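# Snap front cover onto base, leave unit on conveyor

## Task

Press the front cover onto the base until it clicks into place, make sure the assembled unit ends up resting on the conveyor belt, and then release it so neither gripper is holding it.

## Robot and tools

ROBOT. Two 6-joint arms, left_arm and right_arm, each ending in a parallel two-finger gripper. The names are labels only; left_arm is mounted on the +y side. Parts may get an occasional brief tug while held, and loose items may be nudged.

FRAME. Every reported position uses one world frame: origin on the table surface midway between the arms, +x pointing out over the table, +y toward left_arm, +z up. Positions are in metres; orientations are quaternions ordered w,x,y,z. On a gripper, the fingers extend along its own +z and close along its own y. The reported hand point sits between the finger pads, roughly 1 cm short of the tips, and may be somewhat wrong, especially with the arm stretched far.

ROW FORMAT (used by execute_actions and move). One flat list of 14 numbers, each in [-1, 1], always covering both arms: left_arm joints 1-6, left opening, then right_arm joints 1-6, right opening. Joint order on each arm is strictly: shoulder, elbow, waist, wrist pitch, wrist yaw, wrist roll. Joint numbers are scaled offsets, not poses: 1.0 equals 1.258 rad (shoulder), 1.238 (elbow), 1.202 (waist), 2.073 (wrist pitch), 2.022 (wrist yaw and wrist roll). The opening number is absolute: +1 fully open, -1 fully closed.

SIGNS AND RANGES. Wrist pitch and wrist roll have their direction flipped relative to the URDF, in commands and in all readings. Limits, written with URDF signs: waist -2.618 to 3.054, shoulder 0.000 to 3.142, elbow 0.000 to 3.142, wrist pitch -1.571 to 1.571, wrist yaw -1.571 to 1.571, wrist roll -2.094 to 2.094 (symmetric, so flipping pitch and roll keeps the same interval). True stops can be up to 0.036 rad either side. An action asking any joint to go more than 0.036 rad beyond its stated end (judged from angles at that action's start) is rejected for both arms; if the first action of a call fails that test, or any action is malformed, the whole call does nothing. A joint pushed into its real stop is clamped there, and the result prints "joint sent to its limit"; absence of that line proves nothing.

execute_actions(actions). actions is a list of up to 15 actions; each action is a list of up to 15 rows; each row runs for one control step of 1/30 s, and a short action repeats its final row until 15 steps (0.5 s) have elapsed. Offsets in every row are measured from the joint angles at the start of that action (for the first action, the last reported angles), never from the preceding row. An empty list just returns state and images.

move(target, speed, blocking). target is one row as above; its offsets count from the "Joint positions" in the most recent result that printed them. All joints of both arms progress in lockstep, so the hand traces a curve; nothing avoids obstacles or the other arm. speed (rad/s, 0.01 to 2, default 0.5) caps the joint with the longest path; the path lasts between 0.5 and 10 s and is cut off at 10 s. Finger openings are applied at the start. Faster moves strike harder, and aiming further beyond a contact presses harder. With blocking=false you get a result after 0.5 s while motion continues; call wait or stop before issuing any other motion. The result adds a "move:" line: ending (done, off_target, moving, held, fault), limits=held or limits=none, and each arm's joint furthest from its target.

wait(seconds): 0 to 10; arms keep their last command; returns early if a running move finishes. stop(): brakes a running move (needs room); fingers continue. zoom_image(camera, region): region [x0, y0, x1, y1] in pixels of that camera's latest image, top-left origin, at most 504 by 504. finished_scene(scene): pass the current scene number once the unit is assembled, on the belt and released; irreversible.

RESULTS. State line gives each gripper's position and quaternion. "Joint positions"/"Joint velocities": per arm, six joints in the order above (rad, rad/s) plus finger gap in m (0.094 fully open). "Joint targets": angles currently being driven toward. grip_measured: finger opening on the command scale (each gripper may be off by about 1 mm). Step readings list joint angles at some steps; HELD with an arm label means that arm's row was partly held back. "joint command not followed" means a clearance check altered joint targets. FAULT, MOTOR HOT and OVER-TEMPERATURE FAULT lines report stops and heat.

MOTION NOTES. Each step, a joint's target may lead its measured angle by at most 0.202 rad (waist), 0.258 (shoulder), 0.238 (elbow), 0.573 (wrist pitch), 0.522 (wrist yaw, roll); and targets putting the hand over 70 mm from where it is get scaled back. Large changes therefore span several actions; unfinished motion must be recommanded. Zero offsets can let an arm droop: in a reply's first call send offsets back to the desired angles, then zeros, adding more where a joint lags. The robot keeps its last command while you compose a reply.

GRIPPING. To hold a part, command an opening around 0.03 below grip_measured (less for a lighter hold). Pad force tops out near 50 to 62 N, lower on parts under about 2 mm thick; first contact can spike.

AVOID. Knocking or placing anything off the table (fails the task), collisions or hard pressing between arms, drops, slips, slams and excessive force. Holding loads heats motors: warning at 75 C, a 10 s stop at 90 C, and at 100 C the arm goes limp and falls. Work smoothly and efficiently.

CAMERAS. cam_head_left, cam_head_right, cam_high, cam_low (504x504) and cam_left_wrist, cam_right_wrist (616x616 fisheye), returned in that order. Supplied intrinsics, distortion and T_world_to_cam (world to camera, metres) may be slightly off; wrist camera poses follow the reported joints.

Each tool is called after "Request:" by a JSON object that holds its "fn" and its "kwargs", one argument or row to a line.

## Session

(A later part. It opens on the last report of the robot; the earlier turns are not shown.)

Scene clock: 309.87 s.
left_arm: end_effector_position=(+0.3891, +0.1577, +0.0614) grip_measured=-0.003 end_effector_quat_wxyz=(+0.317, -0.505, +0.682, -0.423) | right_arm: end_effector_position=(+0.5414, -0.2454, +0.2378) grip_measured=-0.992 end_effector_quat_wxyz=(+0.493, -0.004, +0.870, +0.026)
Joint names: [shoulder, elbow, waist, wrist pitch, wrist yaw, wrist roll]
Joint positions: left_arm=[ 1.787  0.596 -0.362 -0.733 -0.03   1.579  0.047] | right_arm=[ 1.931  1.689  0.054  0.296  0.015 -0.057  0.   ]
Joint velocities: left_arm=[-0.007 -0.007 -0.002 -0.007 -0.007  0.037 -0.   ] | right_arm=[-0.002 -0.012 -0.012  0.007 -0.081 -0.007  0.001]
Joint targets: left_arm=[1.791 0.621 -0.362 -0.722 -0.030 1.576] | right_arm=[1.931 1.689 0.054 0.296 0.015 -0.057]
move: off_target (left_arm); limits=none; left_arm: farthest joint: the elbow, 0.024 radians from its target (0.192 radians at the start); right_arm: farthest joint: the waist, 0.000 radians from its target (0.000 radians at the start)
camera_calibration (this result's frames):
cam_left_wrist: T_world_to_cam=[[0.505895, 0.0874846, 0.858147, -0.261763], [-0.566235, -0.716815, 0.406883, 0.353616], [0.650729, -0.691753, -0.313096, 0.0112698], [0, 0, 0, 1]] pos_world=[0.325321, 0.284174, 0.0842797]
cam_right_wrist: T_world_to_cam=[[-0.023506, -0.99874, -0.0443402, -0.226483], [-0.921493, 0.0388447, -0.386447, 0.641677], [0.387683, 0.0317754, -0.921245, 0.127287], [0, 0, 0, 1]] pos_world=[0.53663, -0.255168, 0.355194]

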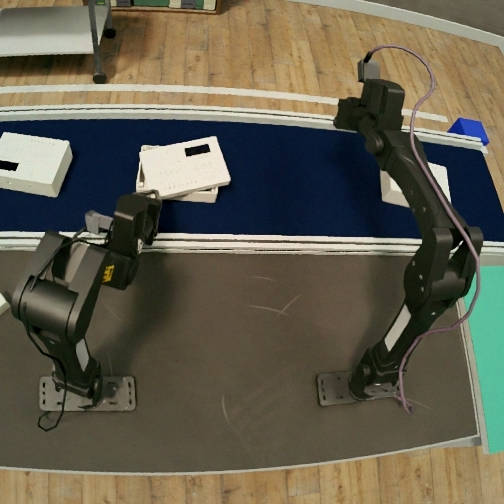

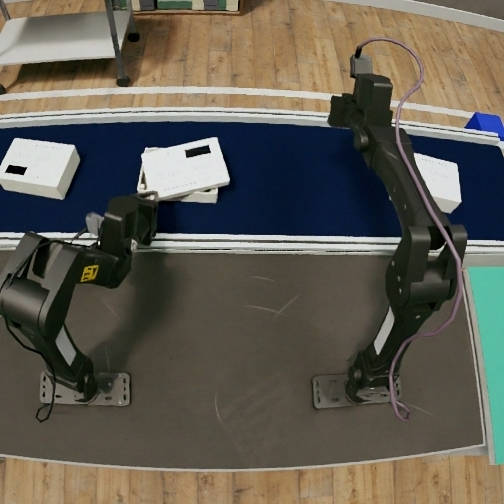

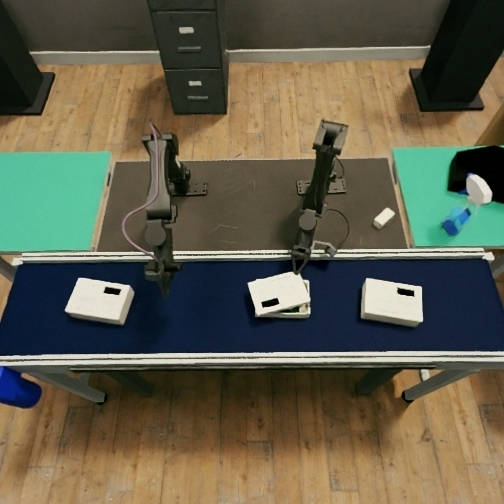

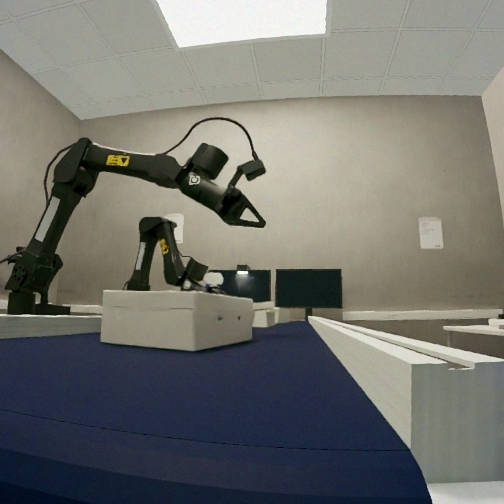

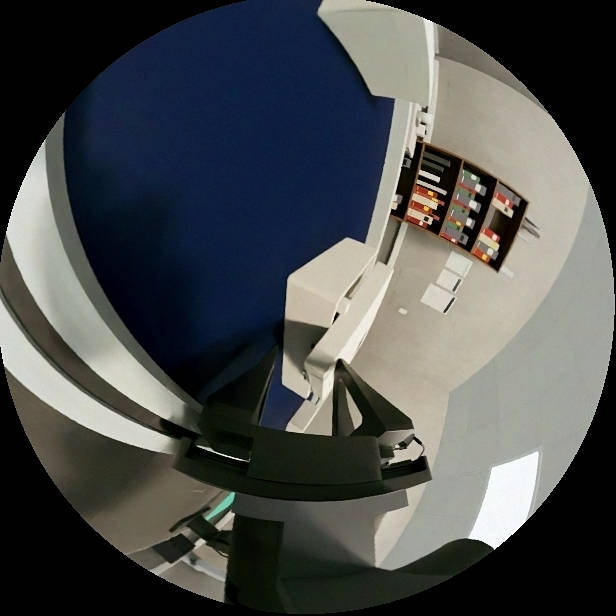

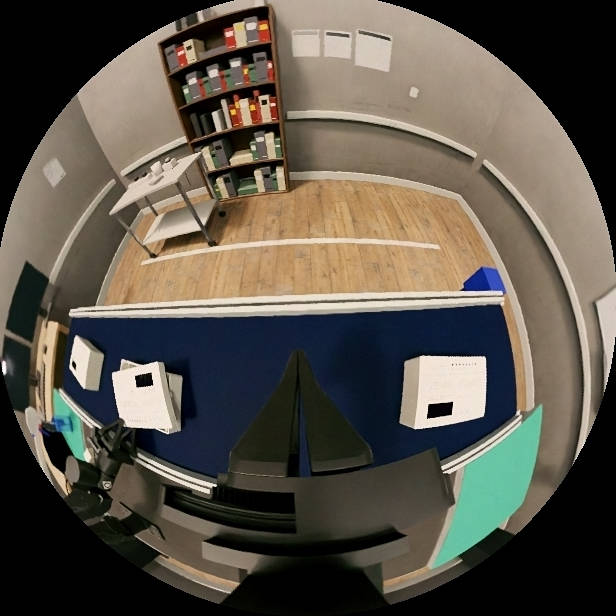

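Advance a bit, pitch up to scoop.

Request:
{"fn": "move", "kwargs": {
  "target": [0.03,0.05,0,-0.03,0,0,0,0,0,0,0,0,0,-1],
  "speed": 0.15
}}

Request:
{"fn": "move", "kwargs": {
  "target": [0,0,0,-0.075,0,0,-0.2,0,0,0,0,0,0,-1],
  "speed": 0.15
}}

Request:
{"fn": "move", "kwargs": {
  "target": [0,0,0,0,0,0,-0.75,0,0,0,0,0,0,-1]
}}

Request:
{"fn": "move", "kwargs": {
  "target": [0,0,0,-0.125,0,0,-0.75,0,0,0,0,0,0,-1],
  "speed": 0.3
}}

Scene clock: 318.37 s.
left_arm: end_effector_position=(+0.4028, +0.1531, +0.0706) grip_measured=-0.003 end_effector_quat_wxyz=(+0.328, -0.499, +0.671, -0.439) | right_arm: end_effector_position=(+0.5414, -0.2454, +0.2378) grip_measured=-0.992 end_effector_quat_wxyz=(+0.493, -0.004, +0.870, +0.026)
Joint names: [shoulder, elbow, waist, wrist pitch, wrist yaw, wrist roll]
Joint positions: left_arm=[ 1.822  0.634 -0.362 -0.778 -0.03   1.581  0.047] | right_arm=[ 1.931  1.689  0.054  0.296  0.015 -0.057  0.   ]
Joint velocities: left_arm=[ 0.012 -0.012 -0.012  0.022  0.007  0.095  0.   ] | right_arm=[-0.017  0.022 -0.012  0.007 -0.022  0.051 -0.002]
Joint targets: left_arm=[1.825 0.658 -0.362 -0.795 -0.030 1.578] | right_arm=[1.931 1.689 0.054 0.296 0.015 -0.057]
move: off_target (left_arm); limits=none; left_arm: farthest joint: the elbow, 0.024 radians from its target (0.061 radians at the start); right_arm: farthest joint: the waist, 0.000 radians from its target (0.000 radians at the start)
camera_calibration (this result's frames):
cam_left_wrist: T_world_to_cam=[[0.467041, 0.102792, 0.87824, -0.26429], [-0.583414, -0.710528, 0.393418, 0.361298], [0.664455, -0.69612, -0.271876, -0.00576628], [0, 0, 0, 1]] pos_world=[0.338053, 0.279866, 0.0884016]
cam_right_wrist: T_world_to_cam=[[-0.023506, -0.99874, -0.0443402, -0.226483], [-0.921493, 0.0388447, -0.386447, 0.641677], [0.387683, 0.0317754, -0.921245, 0.127287], [0, 0, 0, 1]] pos_world=[0.53663, -0.255168, 0.355194]

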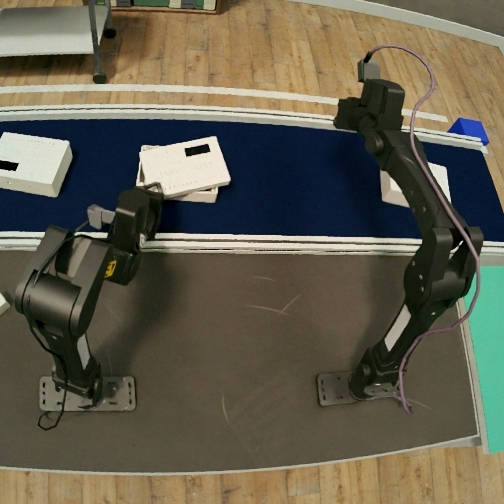

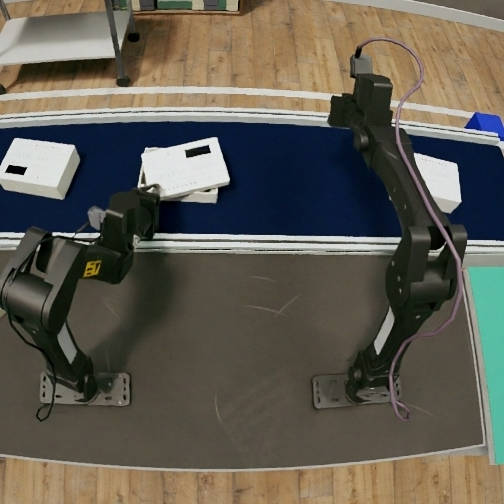

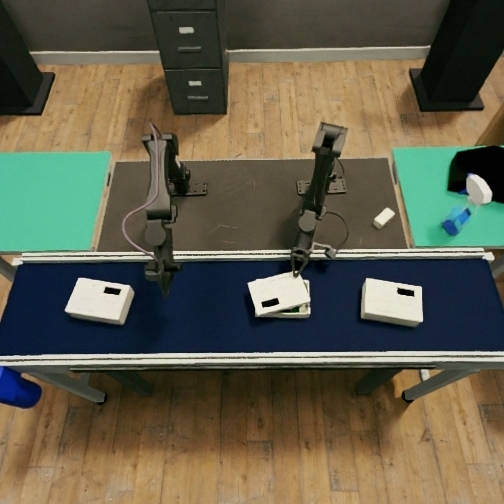

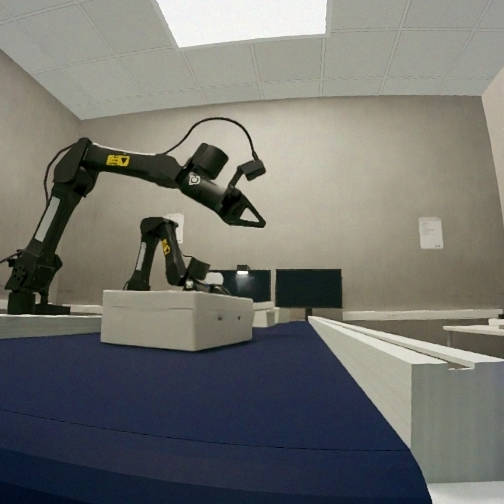

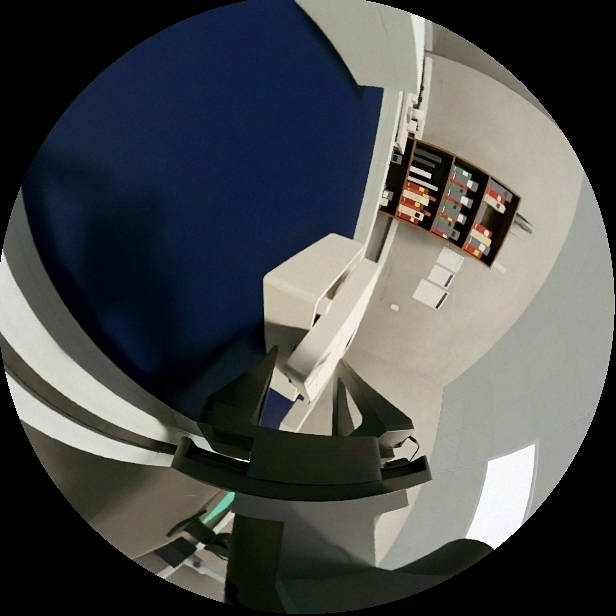

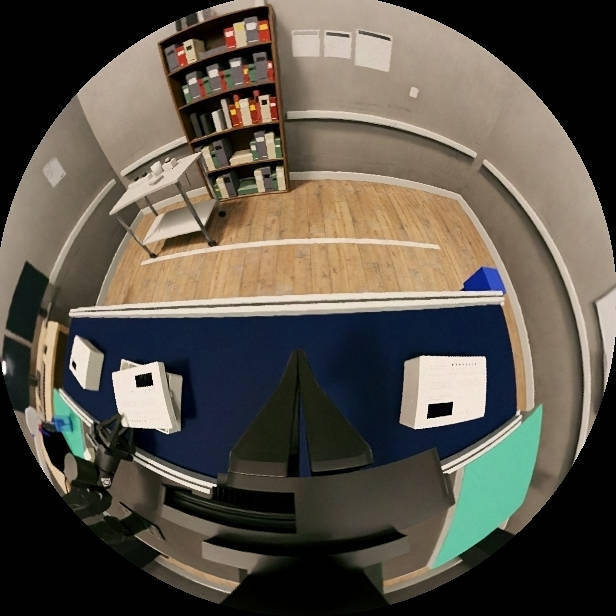

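Scene clock: 319.87 s.
left_arm: end_effector_position=(+0.4129, +0.1498, +0.0998) grip_measured=-0.197 end_effector_quat_wxyz=(+0.357, -0.479, +0.641, -0.482) | right_arm: end_effector_position=(+0.5414, -0.2454, +0.2378) grip_measured=-0.992 end_effector_quat_wxyz=(+0.493, -0.004, +0.870, +0.026)
Joint names: [shoulder, elbow, waist, wrist pitch, wrist yaw, wrist roll]
Joint positions: left_arm=[ 1.822  0.634 -0.362 -0.903 -0.03   1.584  0.038] | right_arm=[ 1.931  1.689  0.054  0.296  0.015 -0.057  0.   ]
Joint velocities: left_arm=[ 0.002 -0.002 -0.007 -0.037  0.022  0.037 -0.001] | right_arm=[ 0.012 -0.002 -0.017 -0.037 -0.066 -0.037 -0.   ]
Joint targets: left_arm=[1.822 0.634 -0.362 -0.933 -0.030 1.581] | right_arm=[1.931 1.689 0.054 0.296 0.015 -0.057]
move: off_target (left_arm); limits=none; left_arm: farthest joint: the wrist pitch, 0.031 radians from its target (0.156 radians at the start); right_arm: farthest joint: the waist, 0.000 radians from its target (0.000 radians at the start)
camera_calibration (this result's frames):
cam_left_wrist: T_world_to_cam=[[0.360608, 0.141047, 0.921991, -0.260448], [-0.626771, -0.695405, 0.351526, 0.373102], [0.690739, -0.70464, -0.162364, -0.0273431], [0, 0, 0, 1]] pos_world=[0.346656, 0.276925, 0.104536]
cam_right_wrist: T_world_to_cam=[[-0.023506, -0.99874, -0.0443402, -0.226483], [-0.921493, 0.0388447, -0.386447, 0.641677], [0.387683, 0.0317754, -0.921245, 0.127287], [0, 0, 0, 1]] pos_world=[0.53663, -0.255168, 0.355194]

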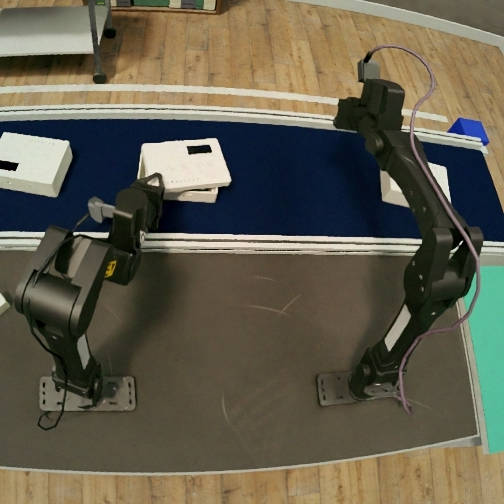

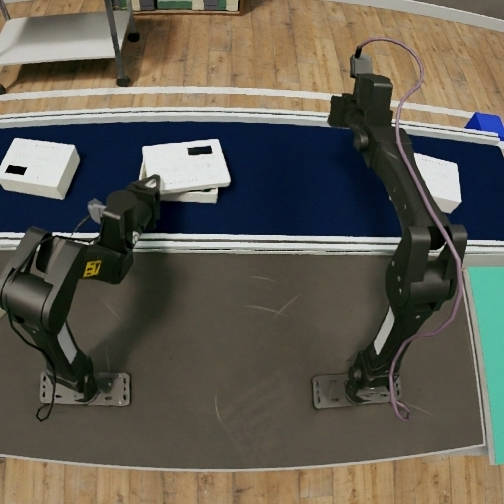

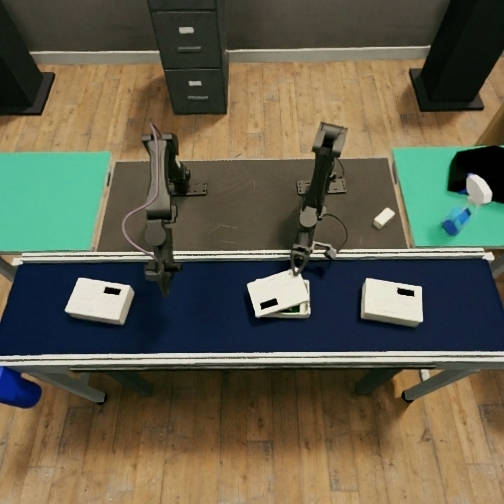

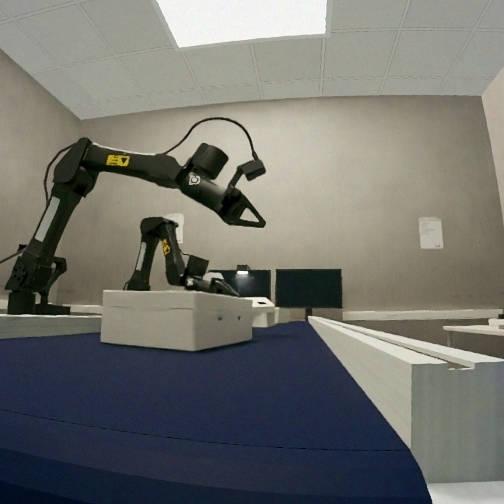

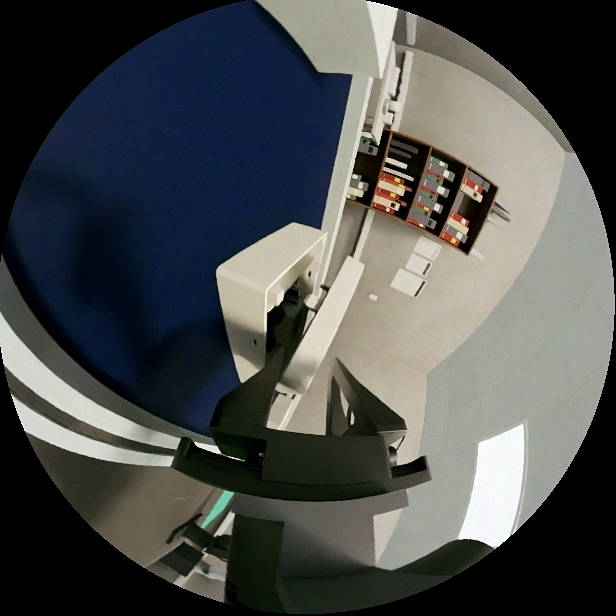

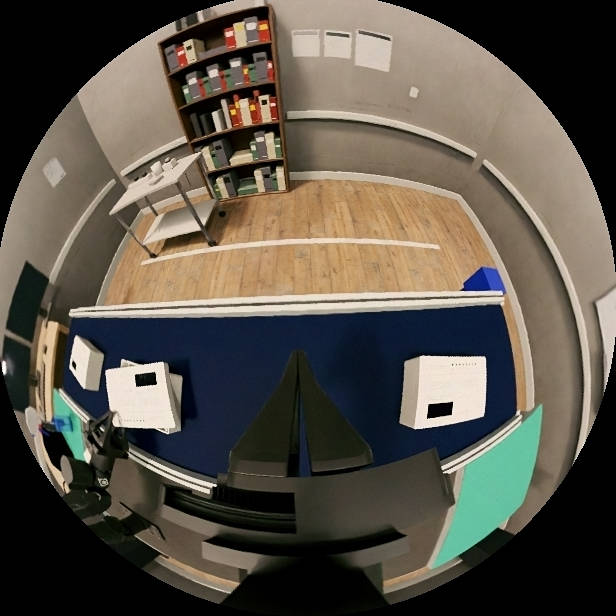

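Scene clock: 320.37 s.
left_arm: end_effector_position=(+0.4186, +0.1484, +0.1200) grip_measured=-0.644 end_effector_quat_wxyz=(+0.372, -0.470, +0.620, -0.507) | right_arm: end_effector_position=(+0.5414, -0.2454, +0.2378) grip_measured=-0.992 end_effector_quat_wxyz=(+0.493, -0.004, +0.870, +0.026)
Joint names: [shoulder, elbow, waist, wrist pitch, wrist yaw, wrist roll]
Joint positions: left_arm=[ 1.815  0.643 -0.361 -0.96  -0.032  1.593  0.017] | right_arm=[ 1.931  1.689  0.054  0.296  0.015 -0.057  0.   ]
Joint velocities: left_arm=[ 0.002  0.007 -0.002 -0.051 -0.022  0.022 -0.   ] | right_arm=[-0.002  0.012 -0.007  0.022 -0.007 -0.022 -0.001]
Joint targets: left_arm=[1.821 0.634 -0.362 -0.903 -0.030 1.584] | right_arm=[1.931 1.689 0.054 0.296 0.015 -0.057]
move: off_target (left_arm); limits=none; left_arm: farthest joint: the wrist pitch, 0.057 radians from its target (0.000 radians at the start); right_arm: farthest joint: the waist, 0.000 radians from its target (0.000 radians at the start)
camera_calibration (this result's frames):
cam_left_wrist: T_world_to_cam=[[0.297963, 0.172212, 0.938915, -0.261421], [-0.646257, -0.687507, 0.331188, 0.378023], [0.702545, -0.705462, -0.0935582, -0.0419913], [0, 0, 0, 1]] pos_world=[0.351695, 0.27529, 0.116327]
cam_right_wrist: T_world_to_cam=[[-0.023506, -0.99874, -0.0443402, -0.226483], [-0.921493, 0.0388447, -0.386447, 0.641677], [0.387683, 0.0317754, -0.921245, 0.127287], [0, 0, 0, 1]] pos_world=[0.53663, -0.255168, 0.355194]

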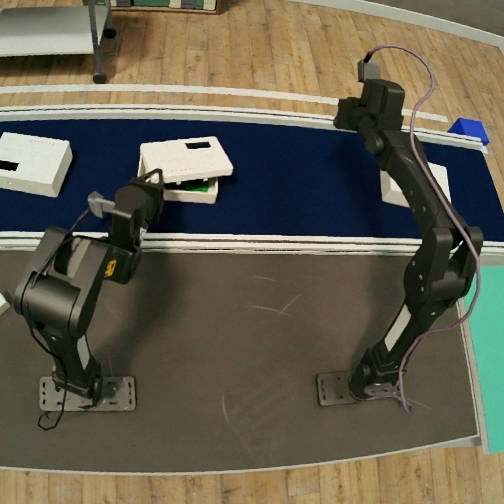

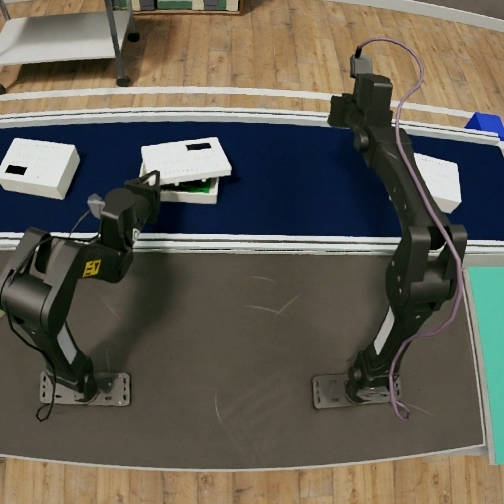

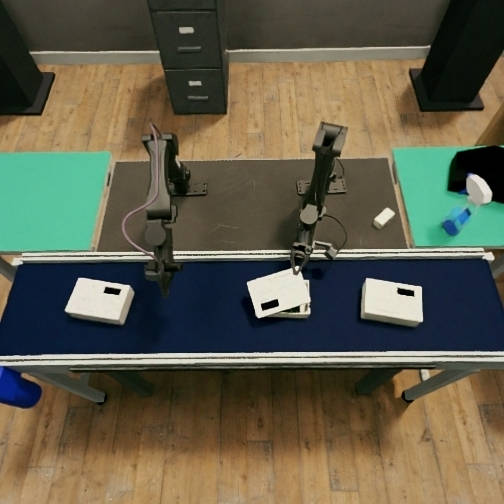

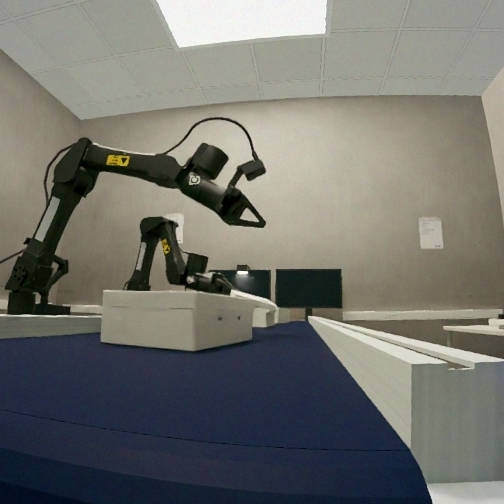

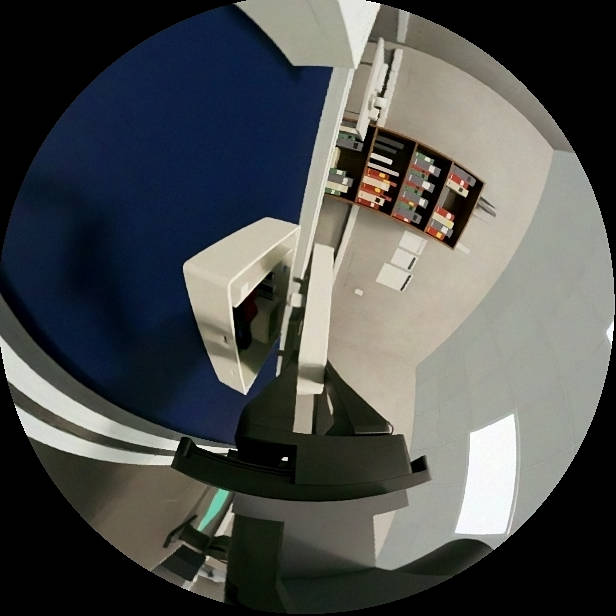

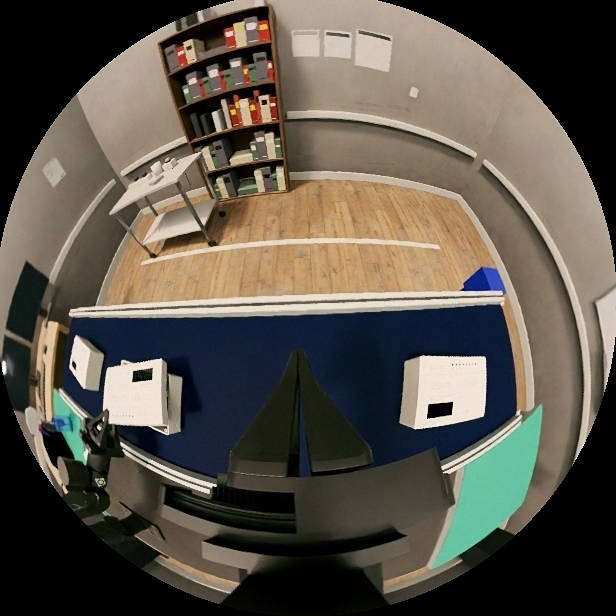

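Scene clock: 321.83 s.
left_arm: end_effector_position=(+0.4239, +0.1466, +0.1706) grip_measured=-0.645 end_effector_quat_wxyz=(+0.414, -0.431, +0.564, -0.570) | right_arm: end_effector_position=(+0.5414, -0.2454, +0.2378) grip_measured=-0.992 end_effector_quat_wxyz=(+0.493, -0.004, +0.870, +0.026)
Joint names: [shoulder, elbow, waist, wrist pitch, wrist yaw, wrist roll]
Joint positions: left_arm=[ 1.815  0.643 -0.361 -1.165 -0.032  1.595  0.017] | right_arm=[ 1.931  1.689  0.054  0.296  0.015 -0.057  0.   ]
Joint velocities: left_arm=[-0.007 -0.002 -0.012 -0.007 -0.007 -0.051 -0.   ] | right_arm=[-0.012  0.007 -0.012  0.022  0.022  0.007  0.001]
Joint targets: left_arm=[1.815 0.643 -0.361 -1.220 -0.032 1.593] | right_arm=[1.931 1.689 0.054 0.296 0.015 -0.057]
move: off_target (left_arm); limits=none; left_arm: farthest joint: the wrist pitch, 0.054 radians from its target (0.259 radians at the start); right_arm: farthest joint: the waist, 0.000 radians from its target (0.000 radians at the start)
camera_calibration (this result's frames):
cam_left_wrist: T_world_to_cam=[[0.112768, 0.235895, 0.965213, -0.245454], [-0.70218, -0.668378, 0.245386, 0.399036], [0.703013, -0.705425, 0.0902693, -0.0737932], [0, 0, 0, 1]] pos_world=[0.359752, 0.272552, 0.145658]
cam_right_wrist: T_world_to_cam=[[-0.023506, -0.99874, -0.0443402, -0.226483], [-0.921493, 0.0388447, -0.386447, 0.641677], [0.387683, 0.0317754, -0.921245, 0.127287], [0, 0, 0, 1]] pos_world=[0.53663, -0.255168, 0.355194]

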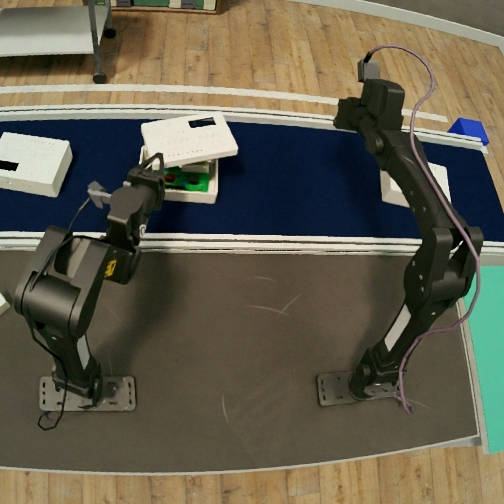

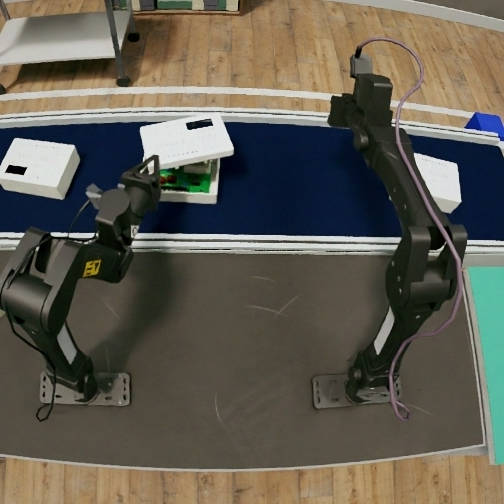

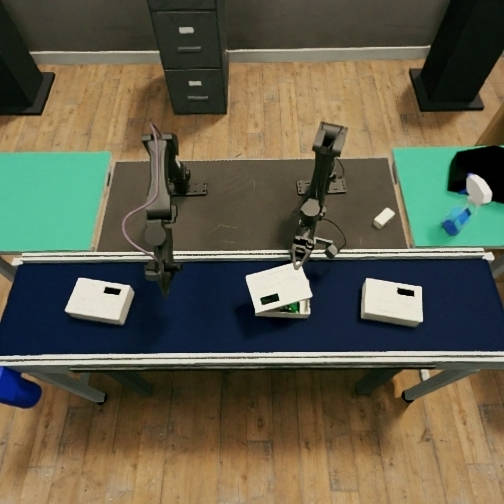

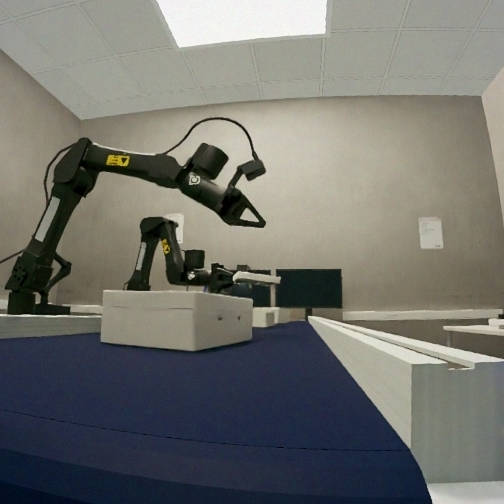

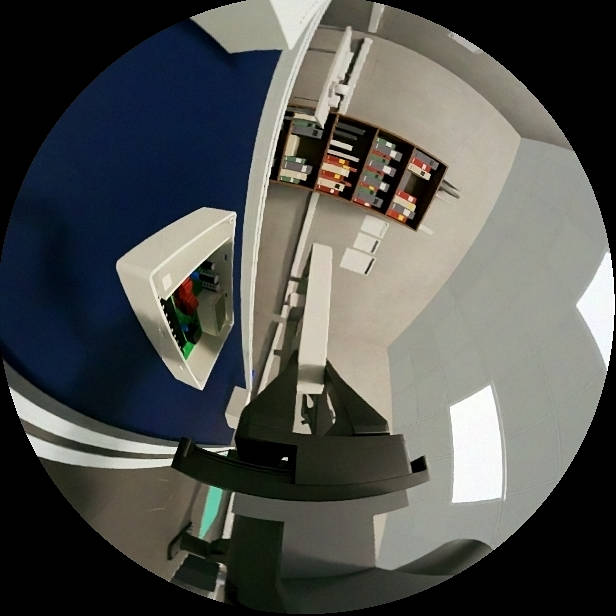

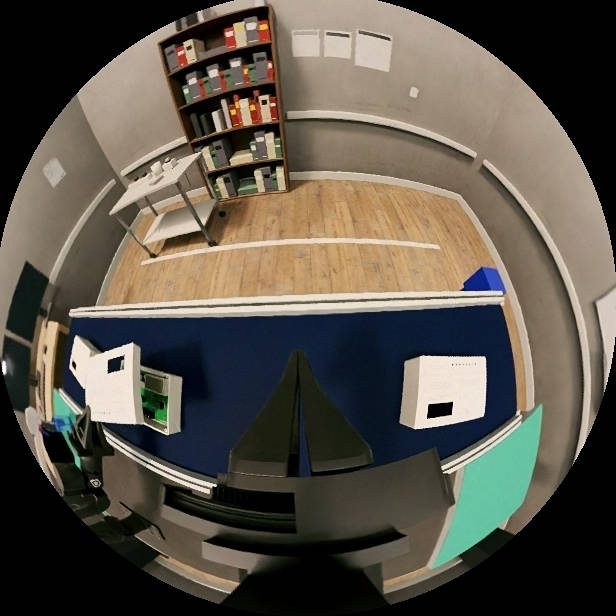

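Request:
{"fn": "move", "kwargs": {
  "target": [0,0,0.6,-0.025,0,0,-0.75,0.28,0.32,0.25,0.235,0,0,-1]
}}

Request:
{"fn": "move", "kwargs": {
  "target": [0,0,0,-0.025,0,0,-0.75,0,0,0.22,0,0,0,-1]
}}

Request:
{"fn": "move", "kwargs": {
  "target": [0,0,0,-0.02,0,0,-0.75,0.095,0,0,0,0,0,-1],
  "speed": 0.2
}}

Scene clock: 331.40 s.
left_arm: end_effector_position=(+0.4060, +0.4868, +0.1699) grip_measured=-0.645 end_effector_quat_wxyz=(+0.588, -0.603, +0.376, -0.387) | right_arm: end_effector_position=(+0.5058, -0.0758, +0.1216) grip_measured=-0.992 end_effector_quat_wxyz=(+0.286, -0.149, +0.945, +0.055)
Joint names: [shoulder, elbow, waist, wrist pitch, wrist yaw, wrist roll]
Joint positions: left_arm=[ 1.815  0.643  0.36  -1.163 -0.032  1.596  0.017] | right_arm=[ 2.273  2.063  0.354  0.769  0.015 -0.057  0.   ]
Joint velocities: left_arm=[-0.017 -0.002 -0.002  0.037 -0.037  0.051 -0.   ] | right_arm=[ 0.007 -0.012  0.027 -0.022  0.022  0.037 -0.   ]
Joint targets: left_arm=[1.815 0.643 0.360 -1.217 -0.032 1.596] | right_arm=[2.283 2.085 0.354 0.783 0.015 -0.057]
move: off_target (left_arm, right_arm); limits=none; left_arm: farthest joint: the wrist pitch, 0.054 radians from its target (0.052 radians at the start); right_arm: farthest joint: the elbow, 0.022 radians from its target (0.396 radians at the start)
camera_calibration (this result's frames):
cam_left_wrist: T_world_to_cam=[[-0.06889, 0.252941, 0.965026, -0.257553], [-0.0852923, -0.965276, 0.246918, 0.507816], [0.993972, -0.0652991, 0.0880718, -0.250567], [0, 0, 0, 1]] pos_world=[0.274626, 0.538966, 0.145225]
cam_right_wrist: T_world_to_cam=[[0.263618, -0.964626, 0.00154651, -0.211354], [-0.963827, -0.263334, 0.0411469, 0.50388], [-0.0392841, -0.0123376, -0.999152, 0.250743], [0, 0, 0, 1]] pos_world=[0.55122, -0.0680956, 0.230124]

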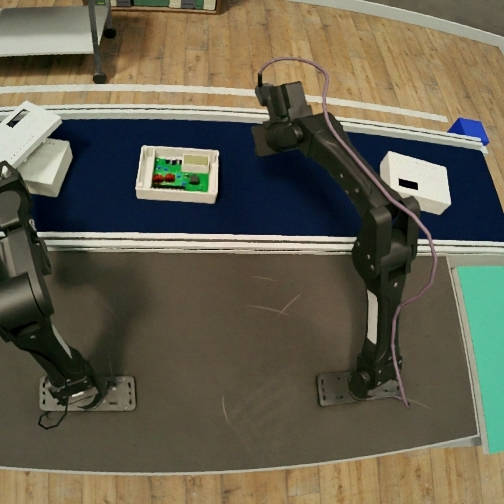

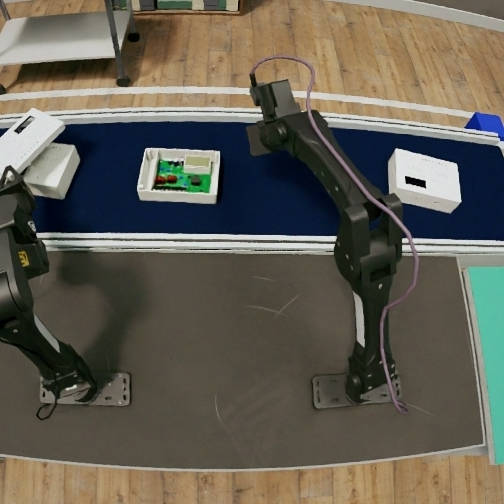

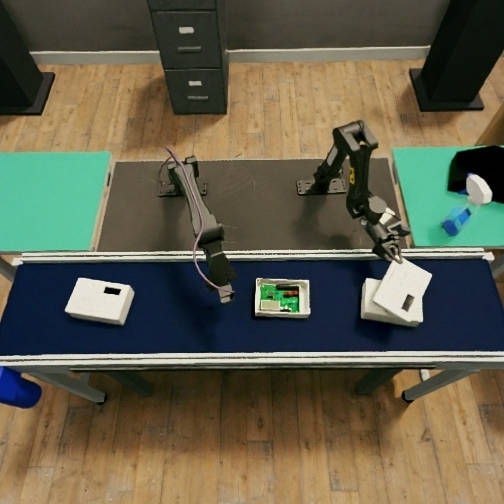

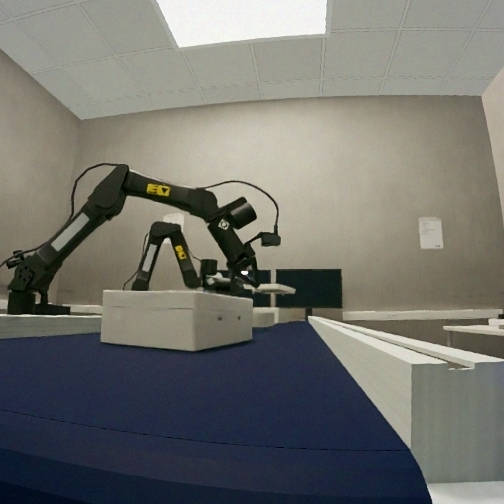

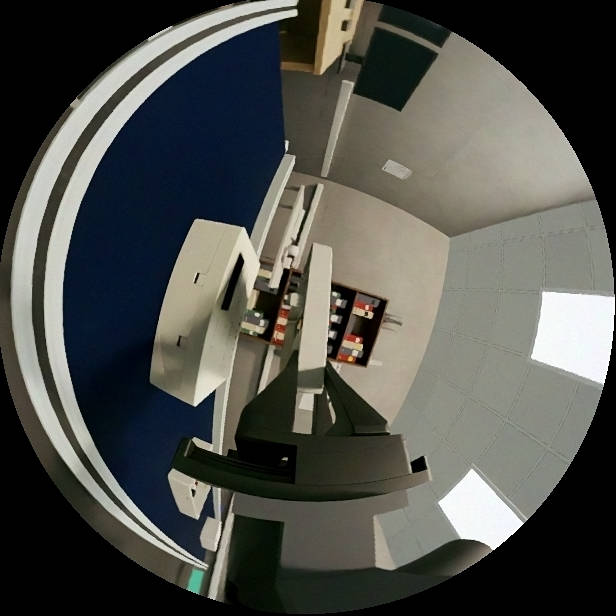

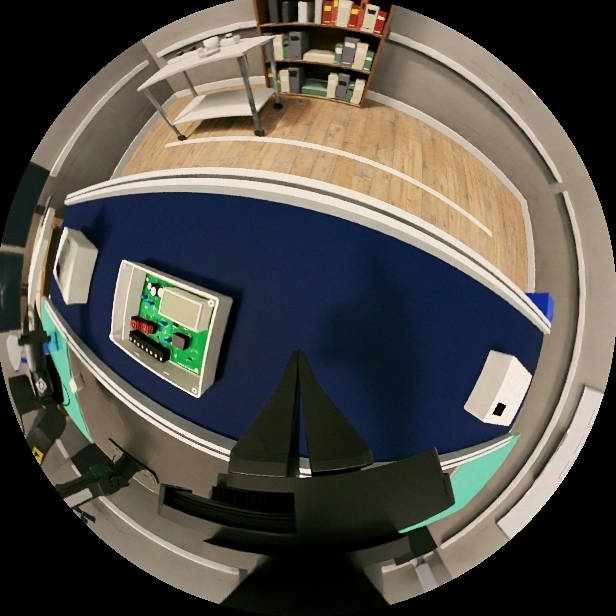

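Scene clock: 332.47 s.
left_arm: end_effector_position=(+0.4060, +0.4868, +0.1693) grip_measured=-0.645 end_effector_quat_wxyz=(+0.587, -0.604, +0.376, -0.386) | right_arm: end_effector_position=(+0.4293, +0.0618, +0.1216) grip_measured=-0.992 end_effector_quat_wxyz=(+0.276, -0.276, +0.916, +0.094)
Joint names: [shoulder, elbow, waist, wrist pitch, wrist yaw, wrist roll]
Joint positions: left_arm=[ 1.815  0.643  0.36  -1.16  -0.032  1.596  0.017] | right_arm=[ 2.273  2.063  0.625  0.769  0.015 -0.057  0.   ]
Joint velocities: left_arm=[-0.007  0.002  0.007 -0.007  0.007 -0.095 -0.   ] | right_arm=[-0.002 -0.027  0.012  0.037  0.066  0.022 -0.   ]
Joint targets: left_arm=[1.815 0.643 0.360 -1.215 -0.032 1.596] | right_arm=[2.273 2.063 0.618 0.769 0.015 -0.057]
move: off_target (left_arm); limits=none; left_arm: farthest joint: the wrist pitch, 0.055 radians from its target (0.052 radians at the start); right_arm: farthest joint: the waist, 0.007 radians from its target (0.265 radians at the start)
camera_calibration (this result's frames):
cam_left_wrist: T_world_to_cam=[[-0.0668549, 0.253799, 0.964944, -0.258234], [-0.0847705, -0.965055, 0.247956, 0.507458], [0.994155, -0.0652217, 0.0860334, -0.250278], [0, 0, 0, 1]] pos_world=[0.274569, 0.538942, 0.144887]
cam_right_wrist: T_world_to_cam=[[0.513113, -0.858321, 0.000916983, -0.171993], [-0.857611, -0.512644, 0.0412146, 0.436213], [-0.0349053, -0.0219342, -0.99915, 0.248148], [0, 0, 0, 1]] pos_world=[0.471015, 0.0814403, 0.230116]

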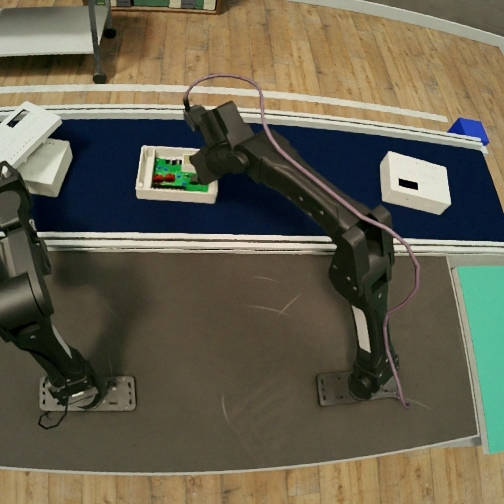

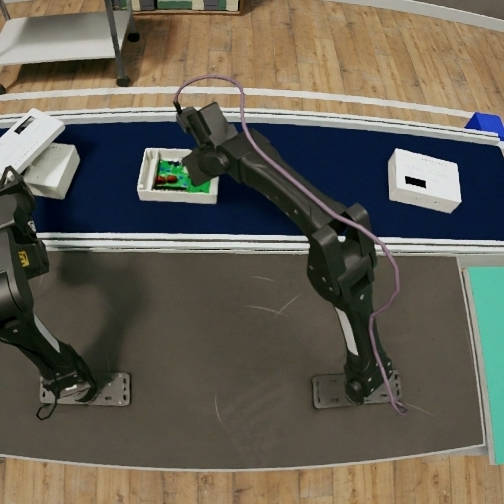

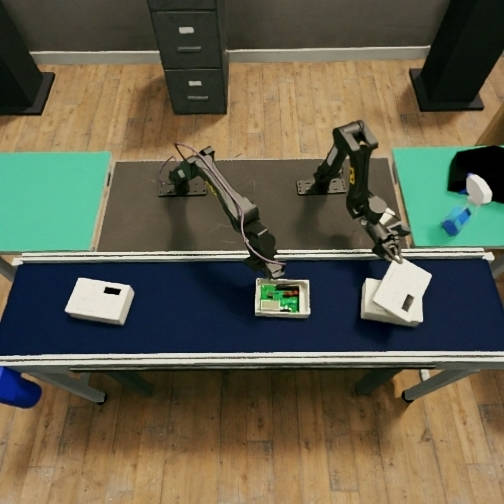

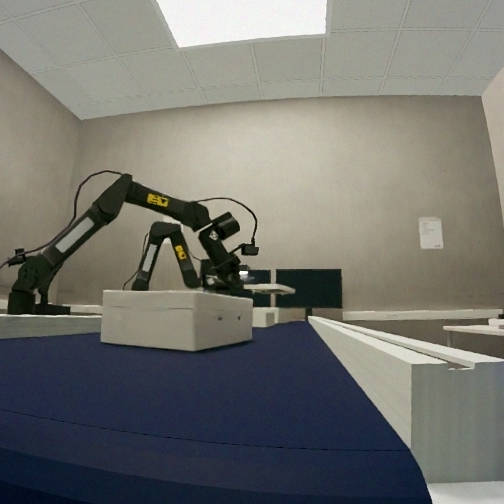

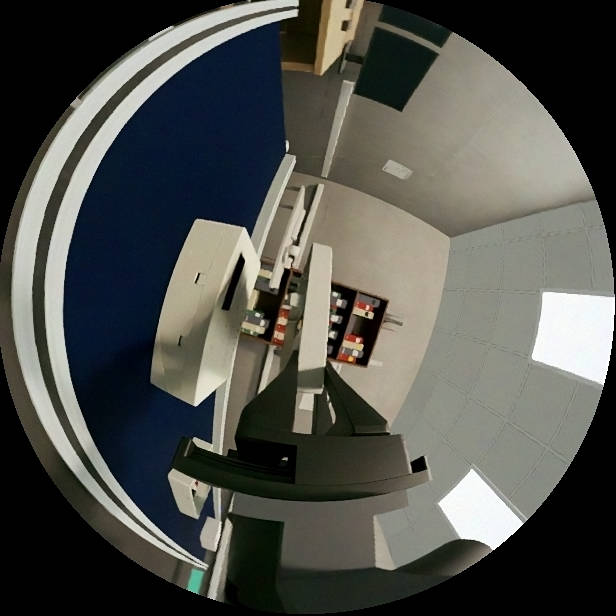

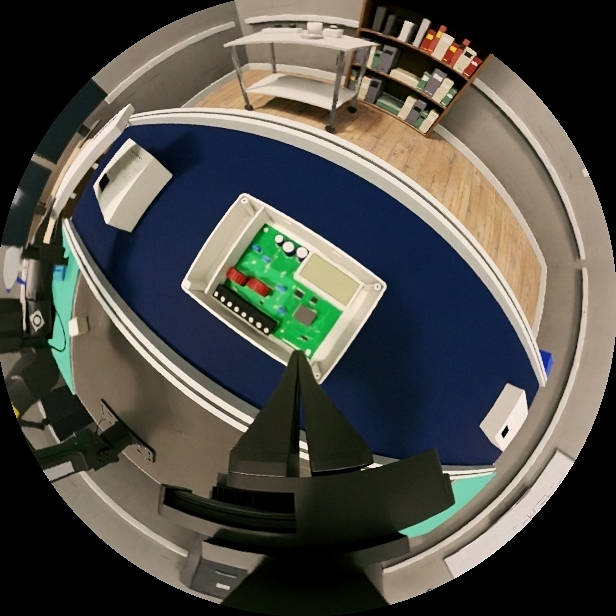

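Scene clock: 333.43 s.
left_arm: end_effector_position=(+0.4059, +0.4868, +0.1661) grip_measured=-0.645 end_effector_quat_wxyz=(+0.583, -0.607, +0.379, -0.384) | right_arm: end_effector_position=(+0.4270, +0.0601, +0.0585) grip_measured=-0.992 end_effector_quat_wxyz=(+0.226, -0.280, +0.930, +0.075)
Joint names: [shoulder, elbow, waist, wrist pitch, wrist yaw, wrist roll]
Joint positions: left_arm=[ 1.815  0.643  0.36  -1.147 -0.032  1.596  0.017] | right_arm=[ 2.386  2.063  0.625  0.767  0.015 -0.057  0.   ]
Joint velocities: left_arm=[-0.007 -0.012 -0.017 -0.022  0.007  0.051 -0.001] | right_arm=[-0.002  0.002 -0.017  0.051 -0.007  0.081 -0.001]
Joint targets: left_arm=[1.815 0.643 0.360 -1.202 -0.032 1.596] | right_arm=[2.392 2.063 0.625 0.769 0.015 -0.057]
move: off_target (left_arm); limits=none; left_arm: farthest joint: the wrist pitch, 0.054 radians from its target (0.041 radians at the start); right_arm: farthest joint: the shoulder, 0.007 radians from its target (0.120 radians at the start)
camera_calibration (this result's frames):
cam_left_wrist: T_world_to_cam=[[-0.0553267, 0.258662, 0.964382, -0.262076], [-0.0817723, -0.963791, 0.253813, 0.505424], [0.995114, -0.0648171, 0.0744747, -0.248612], [0, 0, 0, 1]] pos_world=[0.274227, 0.538798, 0.142973]
cam_right_wrist: T_world_to_cam=[[0.513719, -0.857864, 0.0127454, -0.173217], [-0.849082, -0.506216, 0.151015, 0.425532], [-0.123098, -0.0884009, -0.988449, 0.226088], [0, 0, 0, 1]] pos_world=[0.478128, 0.0868009, 0.161423]

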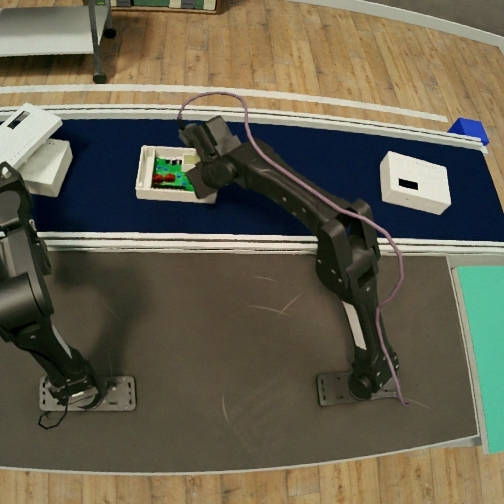

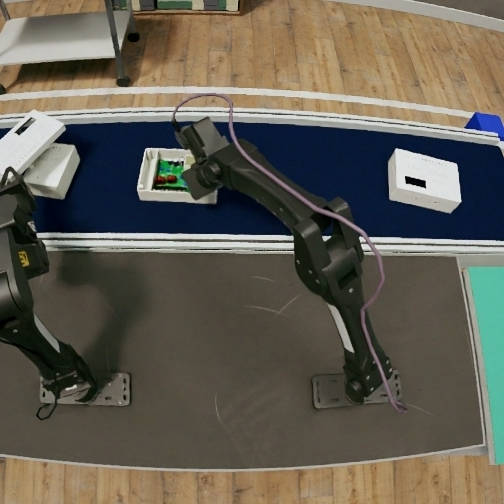

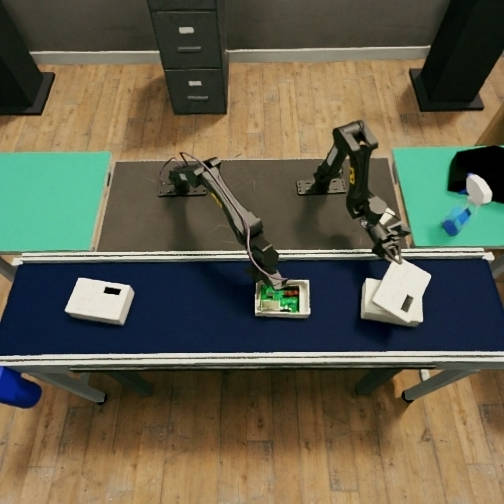

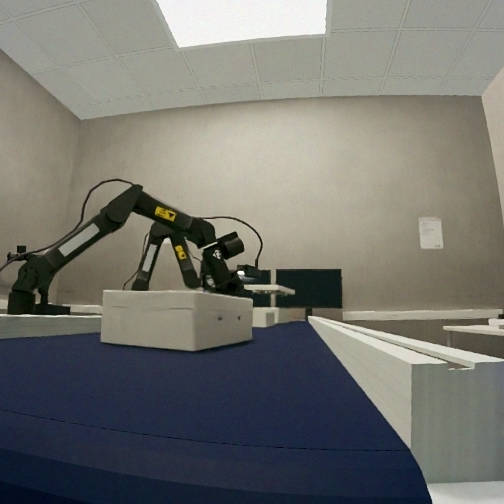

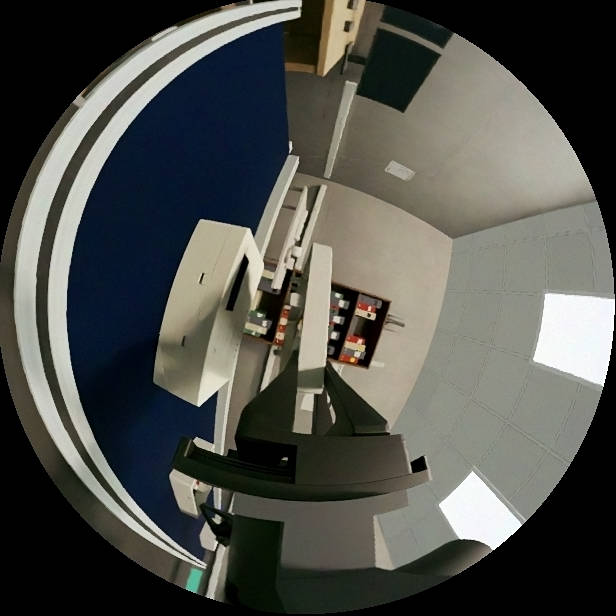

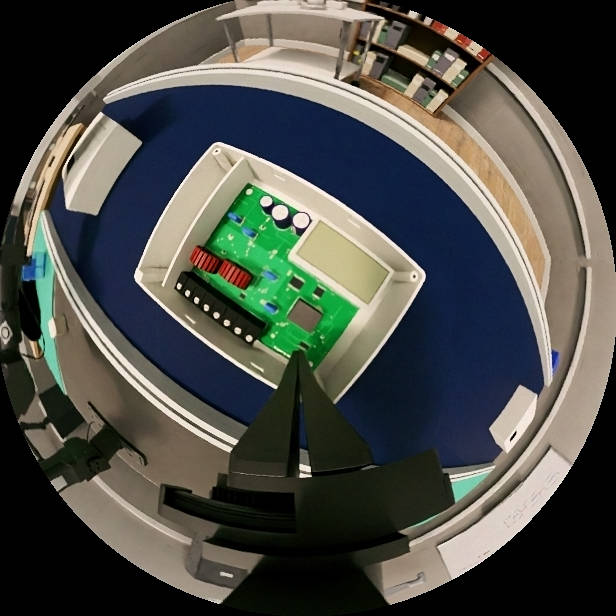

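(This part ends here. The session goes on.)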